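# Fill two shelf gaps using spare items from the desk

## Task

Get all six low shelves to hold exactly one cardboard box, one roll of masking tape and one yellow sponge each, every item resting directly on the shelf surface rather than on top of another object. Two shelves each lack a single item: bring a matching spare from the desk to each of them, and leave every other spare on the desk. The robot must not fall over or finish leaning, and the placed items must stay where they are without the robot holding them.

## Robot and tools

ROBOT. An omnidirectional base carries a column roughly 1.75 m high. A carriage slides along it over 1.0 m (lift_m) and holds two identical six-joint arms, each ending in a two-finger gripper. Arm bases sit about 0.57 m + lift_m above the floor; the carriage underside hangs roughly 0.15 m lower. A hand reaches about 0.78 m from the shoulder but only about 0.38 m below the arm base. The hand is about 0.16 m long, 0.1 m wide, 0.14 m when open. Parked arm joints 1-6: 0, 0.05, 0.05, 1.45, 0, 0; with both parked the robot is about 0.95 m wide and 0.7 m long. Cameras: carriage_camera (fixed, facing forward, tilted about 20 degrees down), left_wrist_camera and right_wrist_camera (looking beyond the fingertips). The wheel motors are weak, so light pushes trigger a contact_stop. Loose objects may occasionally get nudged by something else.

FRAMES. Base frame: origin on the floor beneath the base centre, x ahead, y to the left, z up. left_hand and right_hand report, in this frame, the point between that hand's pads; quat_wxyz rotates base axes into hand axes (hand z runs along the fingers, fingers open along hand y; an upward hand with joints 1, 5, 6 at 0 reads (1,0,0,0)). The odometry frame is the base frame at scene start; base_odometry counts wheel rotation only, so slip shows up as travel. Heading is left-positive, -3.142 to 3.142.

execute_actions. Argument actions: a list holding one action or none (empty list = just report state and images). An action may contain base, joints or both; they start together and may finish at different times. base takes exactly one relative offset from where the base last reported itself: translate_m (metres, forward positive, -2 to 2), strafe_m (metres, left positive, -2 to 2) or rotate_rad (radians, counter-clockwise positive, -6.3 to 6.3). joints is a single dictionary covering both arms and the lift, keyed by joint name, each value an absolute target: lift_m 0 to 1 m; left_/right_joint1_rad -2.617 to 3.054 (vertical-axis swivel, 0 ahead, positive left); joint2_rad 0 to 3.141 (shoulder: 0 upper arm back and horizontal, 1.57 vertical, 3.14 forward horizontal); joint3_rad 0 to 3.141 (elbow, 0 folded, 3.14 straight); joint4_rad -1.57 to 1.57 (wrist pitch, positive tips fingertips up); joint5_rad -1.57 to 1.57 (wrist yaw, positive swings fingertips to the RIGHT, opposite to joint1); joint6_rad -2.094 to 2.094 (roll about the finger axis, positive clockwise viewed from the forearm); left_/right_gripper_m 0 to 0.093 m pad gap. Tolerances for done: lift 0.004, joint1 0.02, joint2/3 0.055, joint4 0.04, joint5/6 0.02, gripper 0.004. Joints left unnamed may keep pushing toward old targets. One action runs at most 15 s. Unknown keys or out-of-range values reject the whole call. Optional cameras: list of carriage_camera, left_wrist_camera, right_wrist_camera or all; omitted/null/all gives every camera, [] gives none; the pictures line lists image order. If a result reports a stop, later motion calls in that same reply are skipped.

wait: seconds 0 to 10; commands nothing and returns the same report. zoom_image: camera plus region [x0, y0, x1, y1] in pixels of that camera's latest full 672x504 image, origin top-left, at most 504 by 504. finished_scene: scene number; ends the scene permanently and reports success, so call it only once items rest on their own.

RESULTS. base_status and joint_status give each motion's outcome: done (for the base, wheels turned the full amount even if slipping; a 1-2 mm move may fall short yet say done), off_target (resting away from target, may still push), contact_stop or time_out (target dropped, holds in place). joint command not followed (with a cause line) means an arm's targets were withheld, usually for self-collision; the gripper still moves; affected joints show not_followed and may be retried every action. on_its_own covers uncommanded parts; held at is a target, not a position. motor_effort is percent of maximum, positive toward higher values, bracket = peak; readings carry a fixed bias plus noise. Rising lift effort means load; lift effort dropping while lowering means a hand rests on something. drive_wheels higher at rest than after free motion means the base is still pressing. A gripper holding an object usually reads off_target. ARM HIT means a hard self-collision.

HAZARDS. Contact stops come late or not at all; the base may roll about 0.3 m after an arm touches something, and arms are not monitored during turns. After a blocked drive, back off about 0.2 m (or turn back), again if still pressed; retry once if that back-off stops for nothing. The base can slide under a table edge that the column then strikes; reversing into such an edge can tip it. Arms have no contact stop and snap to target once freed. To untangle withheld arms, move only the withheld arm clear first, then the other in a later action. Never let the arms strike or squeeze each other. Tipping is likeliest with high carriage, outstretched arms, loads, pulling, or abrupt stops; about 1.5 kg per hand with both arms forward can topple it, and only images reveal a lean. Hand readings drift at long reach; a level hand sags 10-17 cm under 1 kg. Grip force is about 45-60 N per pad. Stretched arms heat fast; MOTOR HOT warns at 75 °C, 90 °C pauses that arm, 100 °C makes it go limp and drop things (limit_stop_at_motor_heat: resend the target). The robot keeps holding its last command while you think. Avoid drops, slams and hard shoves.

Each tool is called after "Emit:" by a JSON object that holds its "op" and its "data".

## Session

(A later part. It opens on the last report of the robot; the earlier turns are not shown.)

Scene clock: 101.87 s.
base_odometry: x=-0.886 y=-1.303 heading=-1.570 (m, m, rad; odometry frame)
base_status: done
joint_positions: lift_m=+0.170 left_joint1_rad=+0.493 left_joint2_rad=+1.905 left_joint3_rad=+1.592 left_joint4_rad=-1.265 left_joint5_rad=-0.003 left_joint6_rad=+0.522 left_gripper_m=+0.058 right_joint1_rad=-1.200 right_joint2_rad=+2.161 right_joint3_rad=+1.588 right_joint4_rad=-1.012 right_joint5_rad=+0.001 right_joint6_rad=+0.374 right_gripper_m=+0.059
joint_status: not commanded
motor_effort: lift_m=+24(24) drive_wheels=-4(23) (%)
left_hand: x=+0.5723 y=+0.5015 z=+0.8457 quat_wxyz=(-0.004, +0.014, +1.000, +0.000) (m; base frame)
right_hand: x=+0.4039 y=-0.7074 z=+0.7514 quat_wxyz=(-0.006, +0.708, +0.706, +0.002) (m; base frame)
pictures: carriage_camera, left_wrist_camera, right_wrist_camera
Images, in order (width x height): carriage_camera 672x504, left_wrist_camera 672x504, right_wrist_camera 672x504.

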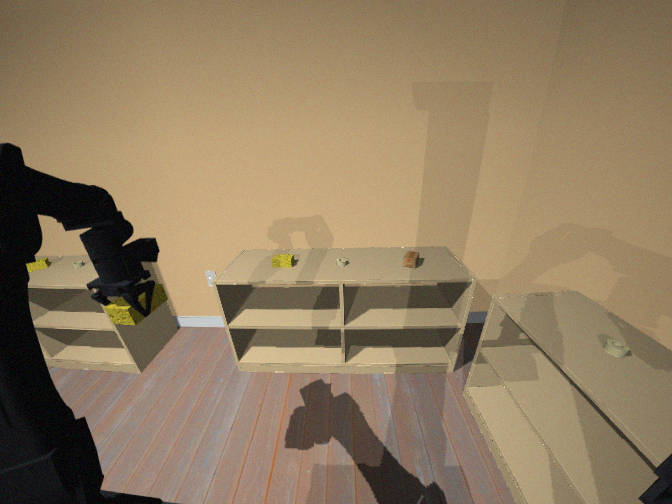

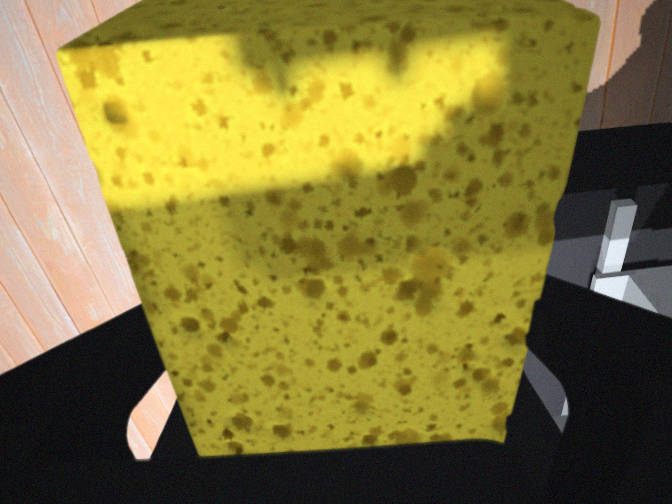

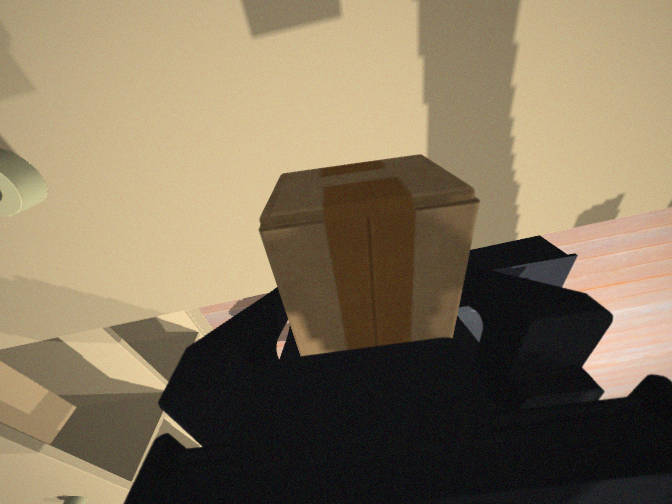

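Emit:
{"op": "execute_actions", "data": {"actions": [{"base":{"strafe_m":-0.06},"joints":{"lift_m":0.09}}]}}

Emit:
{"op": "execute_actions", "data": {"actions": [{"joints":{"lift_m":0.06}}], "cameras": ["right_wrist_camera"]}}

Scene clock: 107.03 s.
base_odometry: x=-0.946 y=-1.303 heading=-1.570 (m, m, rad; odometry frame)
base_status: done
joint_positions: lift_m=+0.090 left_joint1_rad=+0.491 left_joint2_rad=+1.904 left_joint3_rad=+1.592 left_joint4_rad=-1.266 left_joint5_rad=-0.003 left_joint6_rad=+0.522 left_gripper_m=+0.058 right_joint1_rad=-1.200 right_joint2_rad=+2.154 right_joint3_rad=+1.588 right_joint4_rad=-1.014 right_joint5_rad=-0.002 right_joint6_rad=+0.373 right_gripper_m=+0.059
joint_status: all done
motor_effort: lift_m=+25(25) drive_wheels=-4(25) (%)
left_hand: x=+0.5724 y=+0.5010 z=+0.7658 quat_wxyz=(-0.004, +0.015, +1.000, +0.000) (m; base frame)
right_hand: x=+0.4044 y=-0.7075 z=+0.6742 quat_wxyz=(-0.003, +0.708, +0.706, +0.002) (m; base frame)
pictures: carriage_camera, left_wrist_camera, right_wrist_camera
Images, in order (width x height): carriage_camera 672x504, left_wrist_camera 672x504, right_wrist_camera 672x504.

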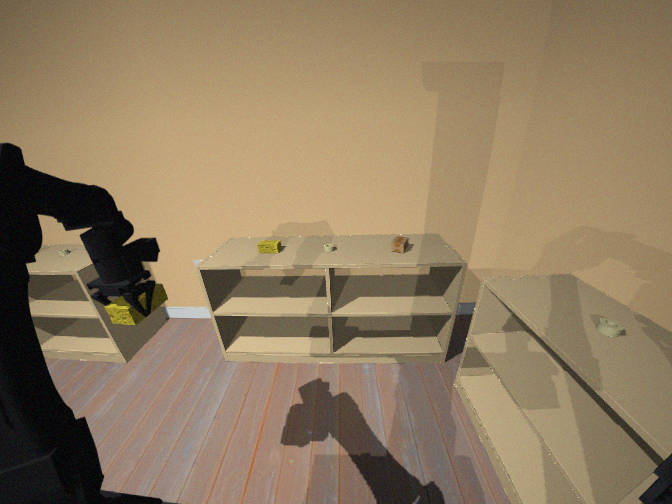

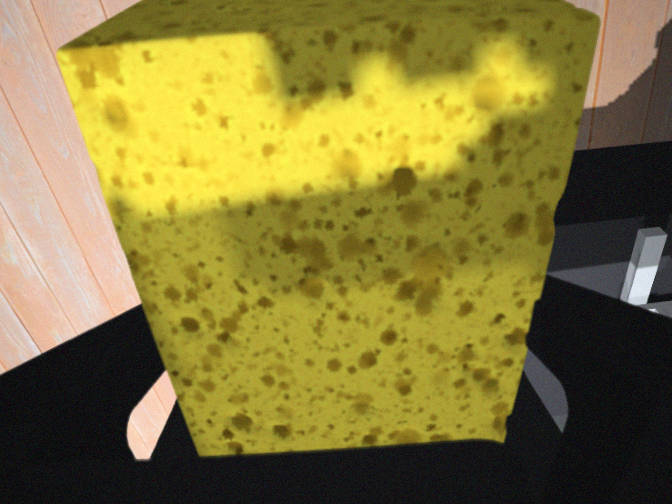

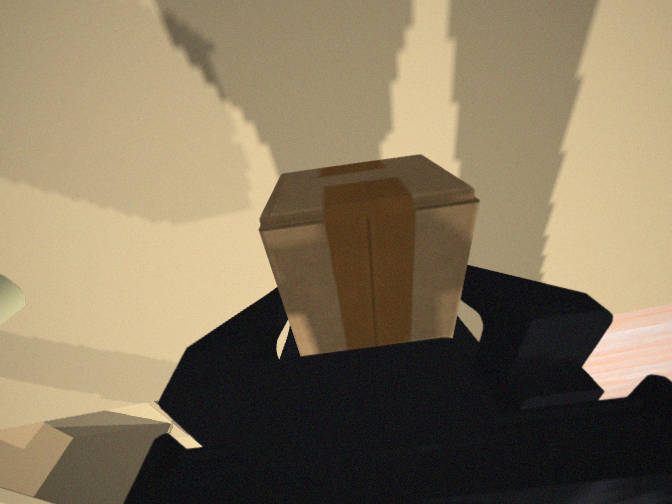

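Scene clock: 107.67 s.
base_odometry: x=-0.946 y=-1.303 heading=-1.570 (m, m, rad; odometry frame)
base_status: not commanded
joint_positions: lift_m=+0.060 left_joint1_rad=+0.491 left_joint2_rad=+1.907 left_joint3_rad=+1.592 left_joint4_rad=-1.267 left_joint5_rad=-0.003 left_joint6_rad=+0.522 left_gripper_m=+0.058 right_joint1_rad=-1.200 right_joint2_rad=+2.155 right_joint3_rad=+1.588 right_joint4_rad=-1.015 right_joint5_rad=-0.001 right_joint6_rad=+0.373 right_gripper_m=+0.059
joint_status: all done
motor_effort: lift_m=+25(27) drive_wheels=-4(4) (%)
left_hand: x=+0.5722 y=+0.5009 z=+0.7349 quat_wxyz=(-0.005, +0.015, +1.000, -0.001) (m; base frame)
right_hand: x=+0.4042 y=-0.7071 z=+0.6438 quat_wxyz=(-0.005, +0.708, +0.706, +0.003) (m; base frame)
pictures: right_wrist_camera
Images, in order (width x height): right_wrist_camera 672x504.

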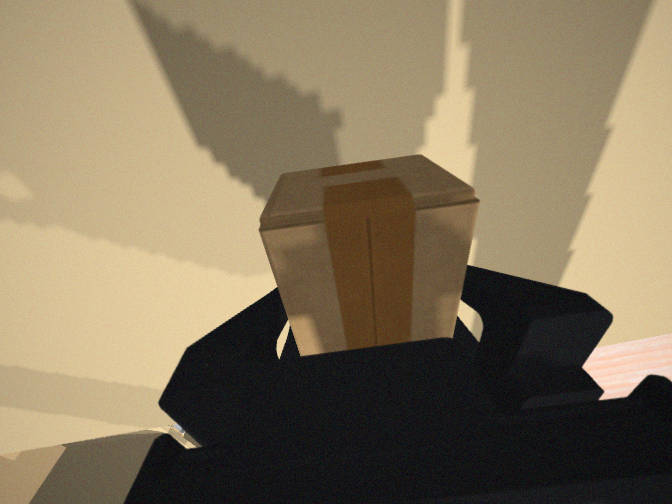

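Emit:
{"op": "execute_actions", "data": {"actions": [{"joints":{"lift_m":0.04}}], "cameras": []}}

Emit:
{"op": "execute_actions", "data": {"actions": [{"joints":{"lift_m":0.027}}], "cameras": ["right_wrist_camera"]}}

Scene clock: 111.40 s.
base_odometry: x=-0.946 y=-1.303 heading=-1.570 (m, m, rad; odometry frame)
base_status: not commanded
joint_positions: lift_m=+0.040 left_joint1_rad=+0.491 left_joint2_rad=+1.907 left_joint3_rad=+1.592 left_joint4_rad=-1.267 left_joint5_rad=-0.003 left_joint6_rad=+0.522 left_gripper_m=+0.058 right_joint1_rad=-1.200 right_joint2_rad=+2.150 right_joint3_rad=+1.588 right_joint4_rad=-1.017 right_joint5_rad=-0.001 right_joint6_rad=+0.373 right_gripper_m=+0.059
joint_status: all done
motor_effort: lift_m=+25(28) drive_wheels=-2(3) (%)
left_hand: x=+0.5722 y=+0.5008 z=+0.7148 quat_wxyz=(-0.005, +0.015, +1.000, -0.001) (m; base frame)
right_hand: x=+0.4041 y=-0.7073 z=+0.6256 quat_wxyz=(-0.003, +0.708, +0.706, +0.002) (m; base frame)
pictures: none
No camera images: the call's "cameras" was empty. Leave "cameras" out to get every camera's image.

Scene clock: 112.00 s.
base_odometry: x=-0.946 y=-1.303 heading=-1.570 (m, m, rad; odometry frame)
base_status: not commanded
joint_positions: lift_m=+0.027 left_joint1_rad=+0.491 left_joint2_rad=+1.907 left_joint3_rad=+1.592 left_joint4_rad=-1.267 left_joint5_rad=-0.003 left_joint6_rad=+0.522 left_gripper_m=+0.058 right_joint1_rad=-1.200 right_joint2_rad=+2.126 right_joint3_rad=+1.597 right_joint4_rad=-1.036 right_joint5_rad=-0.002 right_joint6_rad=+0.371 right_gripper_m=+0.059
joint_status: all done
motor_effort: lift_m=+24(26) drive_wheels=-2(3) (%)
left_hand: x=+0.5721 y=+0.5007 z=+0.7019 quat_wxyz=(-0.006, +0.015, +1.000, -0.002) (m; base frame)
right_hand: x=+0.4046 y=-0.7076 z=+0.6241 quat_wxyz=(+0.003, +0.707, +0.707, +0.000) (m; base frame)
pictures: right_wrist_camera
Images, in order (width x height): right_wrist_camera 672x504.

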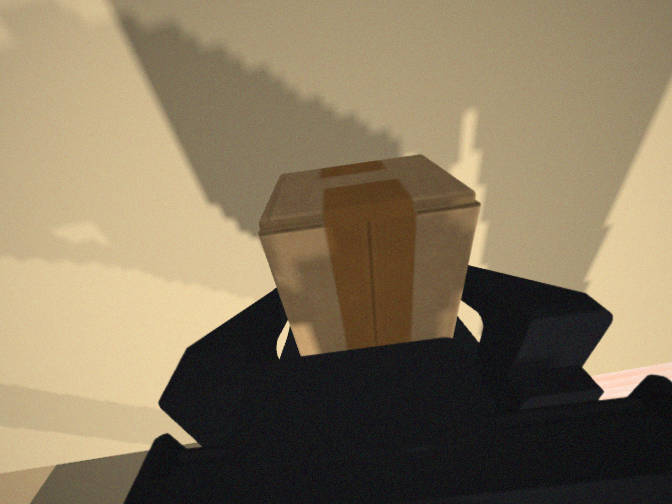

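Emit:
{"op": "execute_actions", "data": {"actions": [{"joints":{"lift_m":0.04,"right_gripper_m":0.093}}], "cameras": []}}

Emit:
{"op": "execute_actions", "data": {"actions": [{"joints":{"lift_m":0.13,"left_joint1_rad":1.1,"left_joint2_rad":2.15,"left_joint3_rad":1.6,"left_joint4_rad":-1.02,"left_joint6_rad":-0.45}}], "cameras": ["right_wrist_camera"]}}

Emit:
{"op": "execute_actions", "data": {"actions": [{"base":{"strafe_m":1.6},"joints":{"right_joint2_rad":1.2,"right_joint3_rad":1.2}}]}}

Scene clock: 119.00 s.
base_odometry: x=-0.946 y=-1.303 heading=-1.570 (m, m, rad; odometry frame)
base_status: not commanded
joint_positions: lift_m=+0.040 left_joint1_rad=+0.491 left_joint2_rad=+1.907 left_joint3_rad=+1.592 left_joint4_rad=-1.268 left_joint5_rad=-0.003 left_joint6_rad=+0.522 left_gripper_m=+0.058 right_joint1_rad=-1.200 right_joint2_rad=+2.136 right_joint3_rad=+1.597 right_joint4_rad=-1.028 right_joint5_rad=-0.002 right_joint6_rad=+0.371 right_gripper_m=+0.093
joint_status: all done
motor_effort: lift_m=+24(30) drive_wheels=-2(2) (%)
left_hand: x=+0.5720 y=+0.5007 z=+0.7150 quat_wxyz=(-0.006, +0.015, +1.000, -0.002) (m; base frame)
right_hand: x=+0.4048 y=-0.7085 z=+0.6333 quat_wxyz=(+0.002, +0.707, +0.707, +0.000) (m; base frame)
pictures: none
No camera images: the call's "cameras" was empty. Leave "cameras" out to get every camera's image.

Scene clock: 120.43 s.
base_odometry: x=-0.946 y=-1.303 heading=-1.570 (m, m, rad; odometry frame)
base_status: not commanded
joint_positions: lift_m=+0.130 left_joint1_rad=+1.108 left_joint2_rad=+2.152 left_joint3_rad=+1.592 left_joint4_rad=-1.016 left_joint5_rad=-0.002 left_joint6_rad=-0.440 left_gripper_m=+0.058 right_joint1_rad=-1.200 right_joint2_rad=+2.137 right_joint3_rad=+1.597 right_joint4_rad=-1.026 right_joint5_rad=-0.001 right_joint6_rad=+0.371 right_gripper_m=+0.093
joint_status: all done
motor_effort: lift_m=+25(31) drive_wheels=+1(2) (%)
left_hand: x=+0.4384 y=+0.6935 z=+0.7160 quat_wxyz=(-0.002, -0.699, +0.715, +0.000) (m; base frame)
right_hand: x=+0.4048 y=-0.7090 z=+0.7228 quat_wxyz=(+0.003, +0.707, +0.707, -0.001) (m; base frame)
pictures: right_wrist_camera
Images, in order (width x height): right_wrist_camera 672x504.

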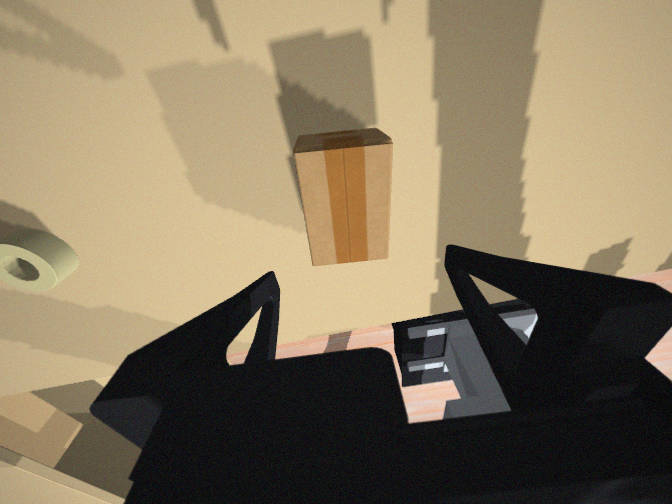

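Scene clock: 125.93 s.
base_odometry: x=+0.655 y=-1.303 heading=-1.570 (m, m, rad; odometry frame)
base_status: done
joint_positions: lift_m=+0.130 left_joint1_rad=+1.102 left_joint2_rad=+2.152 left_joint3_rad=+1.592 left_joint4_rad=-1.016 left_joint5_rad=-0.002 left_joint6_rad=-0.440 left_gripper_m=+0.058 right_joint1_rad=-1.200 right_joint2_rad=+1.209 right_joint3_rad=+1.227 right_joint4_rad=-1.013 right_joint5_rad=-0.001 right_joint6_rad=+0.371 right_gripper_m=+0.093
joint_status: all done
motor_effort: lift_m=+25(25) drive_wheels=-5(28) (%)
left_hand: x=+0.4405 y=+0.6923 z=+0.7160 quat_wxyz=(-0.003, -0.697, +0.717, +0.000) (m; base frame)
right_hand: x=+0.3687 y=-0.6161 z=+0.9253 quat_wxyz=(+0.260, +0.678, +0.678, -0.114) (m; base frame)
pictures: carriage_camera, left_wrist_camera, right_wrist_camera
Images, in order (width x height): carriage_camera 672x504, left_wrist_camera 672x504, right_wrist_camera 672x504.

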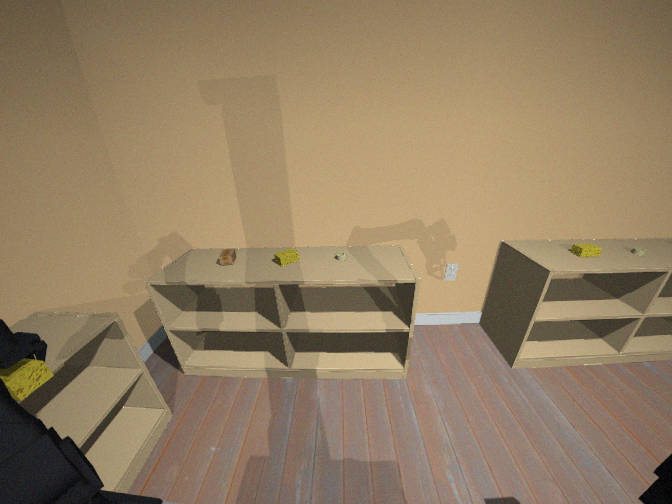

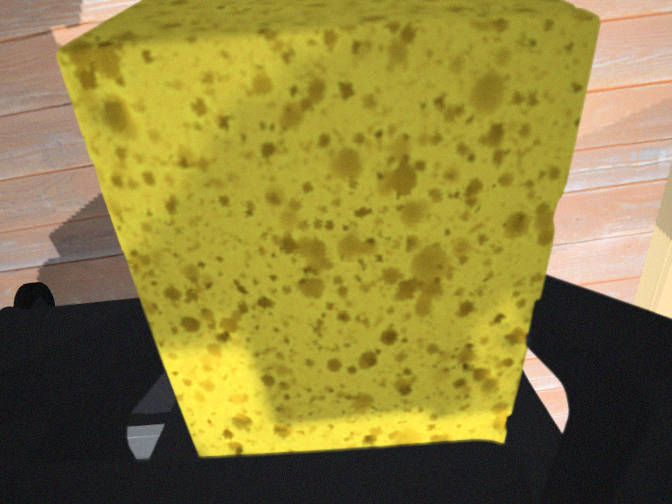

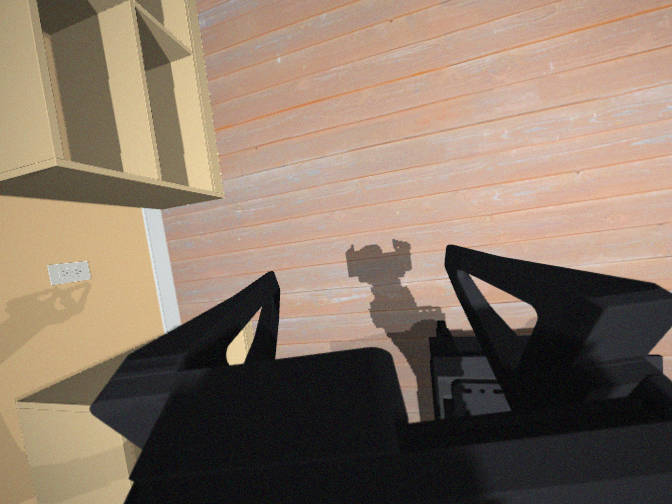

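Emit:
{"op": "execute_actions", "data": {"actions": [{"base":{"translate_m":0.2}}], "cameras": []}}

Emit:
{"op": "execute_actions", "data": {"actions": [{"base":{"strafe_m":0.24}}]}}

Scene clock: 133.73 s.
base_odometry: x=+0.655 y=-1.503 heading=-1.569 (m, m, rad; odometry frame)
base_status: done
joint_positions: lift_m=+0.130 left_joint1_rad=+1.101 left_joint2_rad=+2.152 left_joint3_rad=+1.592 left_joint4_rad=-1.017 left_joint5_rad=-0.002 left_joint6_rad=-0.440 left_gripper_m=+0.058 right_joint1_rad=-1.200 right_joint2_rad=+1.209 right_joint3_rad=+1.227 right_joint4_rad=-1.013 right_joint5_rad=+0.000 right_joint6_rad=+0.371 right_gripper_m=+0.093
joint_status: not commanded
motor_effort: lift_m=+25(25) drive_wheels=-7(22) (%)
left_hand: x=+0.4406 y=+0.6922 z=+0.7160 quat_wxyz=(-0.003, -0.697, +0.717, +0.000) (m; base frame)
right_hand: x=+0.3687 y=-0.6161 z=+0.9253 quat_wxyz=(+0.260, +0.678, +0.678, -0.114) (m; base frame)
pictures: none
No camera images: the call's "cameras" was empty. Leave "cameras" out to get every camera's image.

Scene clock: 135.97 s.
base_odometry: x=+0.895 y=-1.503 heading=-1.570 (m, m, rad; odometry frame)
base_status: done
joint_positions: lift_m=+0.130 left_joint1_rad=+1.101 left_joint2_rad=+2.152 left_joint3_rad=+1.592 left_joint4_rad=-1.018 left_joint5_rad=-0.002 left_joint6_rad=-0.440 left_gripper_m=+0.058 right_joint1_rad=-1.200 right_joint2_rad=+1.209 right_joint3_rad=+1.227 right_joint4_rad=-1.013 right_joint5_rad=+0.000 right_joint6_rad=+0.371 right_gripper_m=+0.093
joint_status: not commanded
motor_effort: lift_m=+25(25) drive_wheels=-4(23) (%)
left_hand: x=+0.4405 y=+0.6920 z=+0.7160 quat_wxyz=(-0.003, -0.697, +0.717, +0.000) (m; base frame)
right_hand: x=+0.3687 y=-0.6161 z=+0.9253 quat_wxyz=(+0.260, +0.678, +0.678, -0.114) (m; base frame)
pictures: carriage_camera, left_wrist_camera, right_wrist_camera
Images, in order (width x height): carriage_camera 672x504, left_wrist_camera 672x504, right_wrist_camera 672x504.

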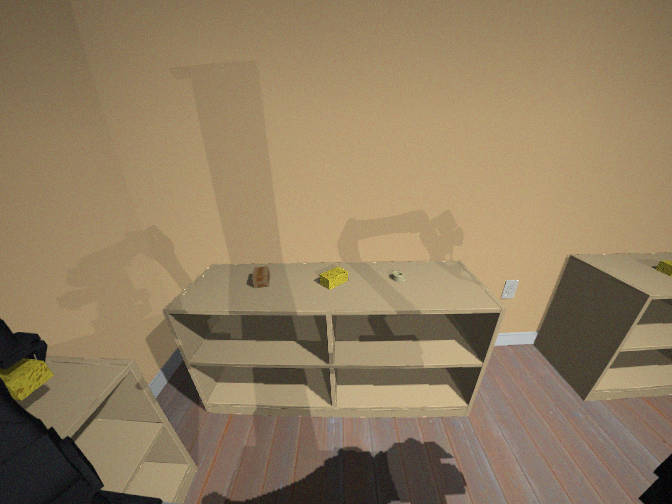

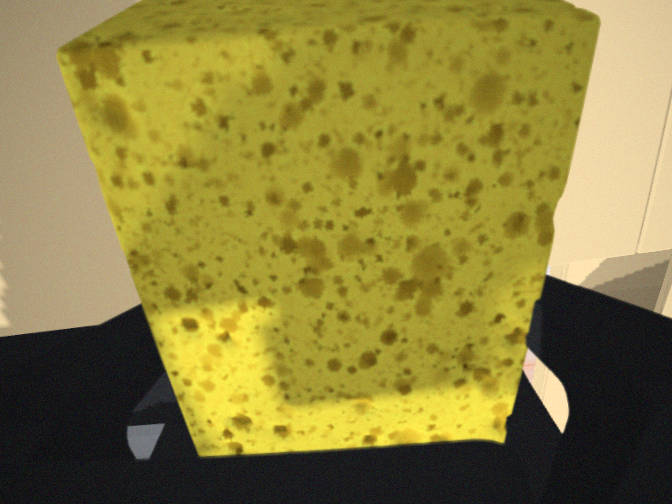

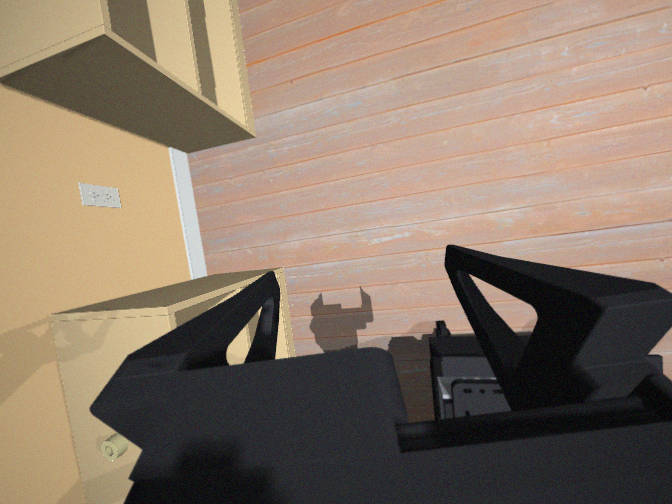

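Emit:
{"op": "execute_actions", "data": {"actions": [{"base":{"strafe_m":0.04},"joints":{"lift_m":0.06}}], "cameras": []}}

Emit:
{"op": "execute_actions", "data": {"actions": [{"joints":{"lift_m":0.037}}]}}

Scene clock: 140.67 s.
base_odometry: x=+0.935 y=-1.503 heading=-1.570 (m, m, rad; odometry frame)
base_status: done
joint_positions: lift_m=+0.060 left_joint1_rad=+1.101 left_joint2_rad=+2.155 left_joint3_rad=+1.592 left_joint4_rad=-1.018 left_joint5_rad=-0.001 left_joint6_rad=-0.441 left_gripper_m=+0.058 right_joint1_rad=-1.200 right_joint2_rad=+1.209 right_joint3_rad=+1.217 right_joint4_rad=-1.016 right_joint5_rad=+0.000 right_joint6_rad=+0.371 right_gripper_m=+0.093
joint_status: all done
motor_effort: lift_m=+25(26) drive_wheels=-4(26) (%)
left_hand: x=+0.4407 y=+0.6913 z=+0.6448 quat_wxyz=(-0.005, -0.697, +0.717, -0.001) (m; base frame)
right_hand: x=+0.3679 y=-0.6143 z=+0.8513 quat_wxyz=(+0.254, +0.680, +0.679, -0.112) (m; base frame)
pictures: none
No camera images: the call's "cameras" was empty. Leave "cameras" out to get every camera's image.

Scene clock: 141.27 s.
base_odometry: x=+0.935 y=-1.503 heading=-1.570 (m, m, rad; odometry frame)
base_status: not commanded
joint_positions: lift_m=+0.037 left_joint1_rad=+1.101 left_joint2_rad=+2.150 left_joint3_rad=+1.594 left_joint4_rad=-1.022 left_joint5_rad=+0.000 left_joint6_rad=-0.441 left_gripper_m=+0.058 right_joint1_rad=-1.200 right_joint2_rad=+1.209 right_joint3_rad=+1.217 right_joint4_rad=-1.017 right_joint5_rad=-0.001 right_joint6_rad=+0.371 right_gripper_m=+0.093
joint_status: all done
motor_effort: lift_m=+24(24) drive_wheels=-2(4) (%)
left_hand: x=+0.4410 y=+0.6915 z=+0.6243 quat_wxyz=(-0.003, -0.697, +0.717, -0.001) (m; base frame)
right_hand: x=+0.3679 y=-0.6141 z=+0.8283 quat_wxyz=(+0.254, +0.680, +0.679, -0.112) (m; base frame)
pictures: carriage_camera, left_wrist_camera, right_wrist_camera
Images, in order (width x height): carriage_camera 672x504, left_wrist_camera 672x504, right_wrist_camera 672x504.

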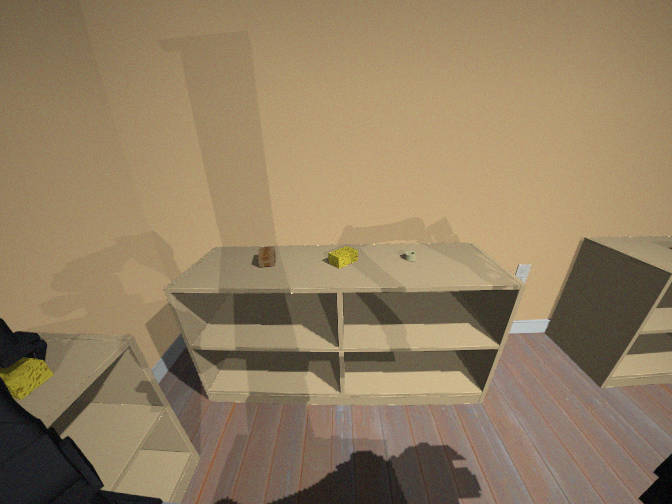

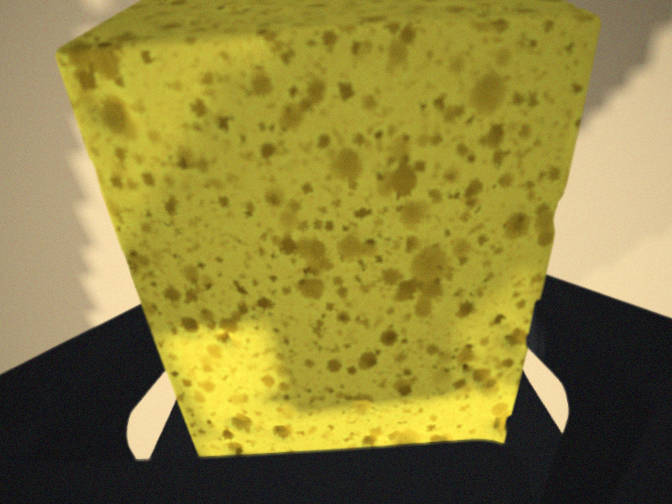

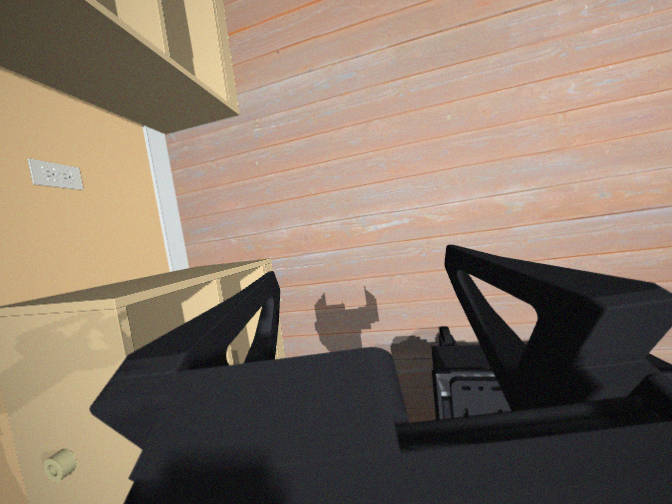

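Emit:
{"op": "execute_actions", "data": {"actions": [{"joints":{"left_gripper_m":0.093}}], "cameras": []}}

Emit:
{"op": "execute_actions", "data": {"actions": [{"joints":{"lift_m":0.15}}]}}

Scene clock: 147.40 s.
base_odometry: x=+0.935 y=-1.503 heading=-1.570 (m, m, rad; odometry frame)
base_status: not commanded
joint_positions: lift_m=+0.037 left_joint1_rad=+1.100 left_joint2_rad=+2.150 left_joint3_rad=+1.594 left_joint4_rad=-1.021 left_joint5_rad=+0.000 left_joint6_rad=-0.441 left_gripper_m=+0.093 right_joint1_rad=-1.200 right_joint2_rad=+1.209 right_joint3_rad=+1.217 right_joint4_rad=-1.017 right_joint5_rad=-0.001 right_joint6_rad=+0.371 right_gripper_m=+0.093
joint_status: all done
motor_effort: lift_m=+24(24) drive_wheels=-2(2) (%)
left_hand: x=+0.4412 y=+0.6916 z=+0.6243 quat_wxyz=(-0.003, -0.697, +0.717, -0.001) (m; base frame)
right_hand: x=+0.3679 y=-0.6141 z=+0.8283 quat_wxyz=(+0.254, +0.680, +0.679, -0.112) (m; base frame)
pictures: none
No camera images: the call's "cameras" was empty. Leave "cameras" out to get every camera's image.

Scene clock: 148.40 s.
base_odometry: x=+0.935 y=-1.503 heading=-1.570 (m, m, rad; odometry frame)
base_status: not commanded
joint_positions: lift_m=+0.150 left_joint1_rad=+1.100 left_joint2_rad=+2.156 left_joint3_rad=+1.594 left_joint4_rad=-1.021 left_joint5_rad=+0.000 left_joint6_rad=-0.441 left_gripper_m=+0.093 right_joint1_rad=-1.200 right_joint2_rad=+1.209 right_joint3_rad=+1.217 right_joint4_rad=-1.015 right_joint5_rad=-0.001 right_joint6_rad=+0.371 right_gripper_m=+0.093
joint_status: all done
motor_effort: lift_m=+24(29) drive_wheels=-2(2) (%)
left_hand: x=+0.4409 y=+0.6909 z=+0.7349 quat_wxyz=(-0.006, -0.697, +0.717, -0.002) (m; base frame)
right_hand: x=+0.3681 y=-0.6145 z=+0.9415 quat_wxyz=(+0.255, +0.679, +0.679, -0.112) (m; base frame)
pictures: carriage_camera, left_wrist_camera, right_wrist_camera
Images, in order (width x height): carriage_camera 672x504, left_wrist_camera 672x504, right_wrist_camera 672x504.

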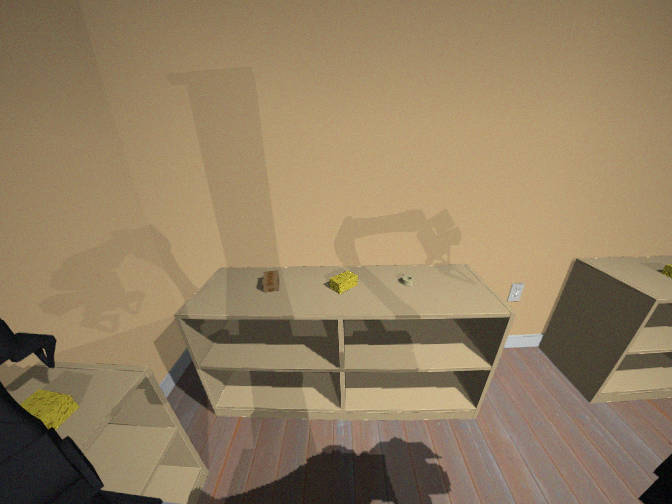

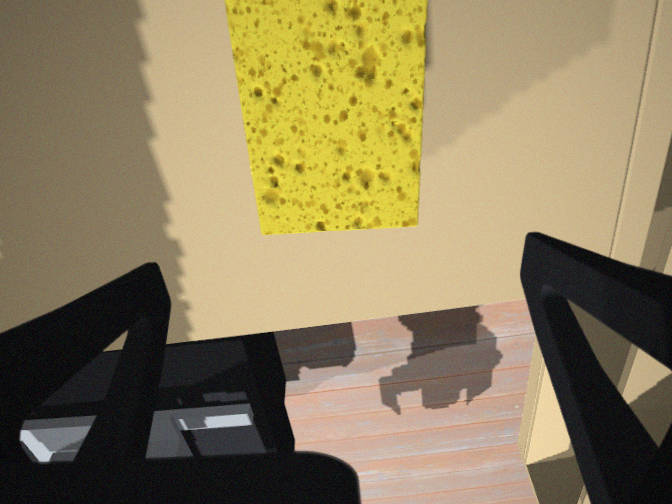

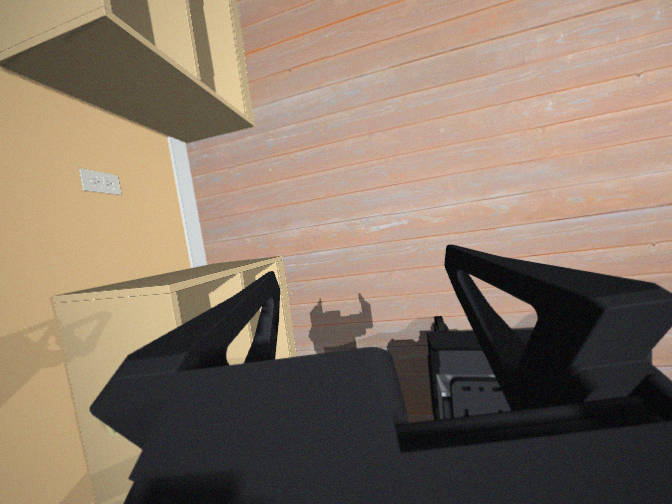

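Emit:
{"op": "finished_scene", "data": {"scene": 1}}

The scene is finished: the task was done.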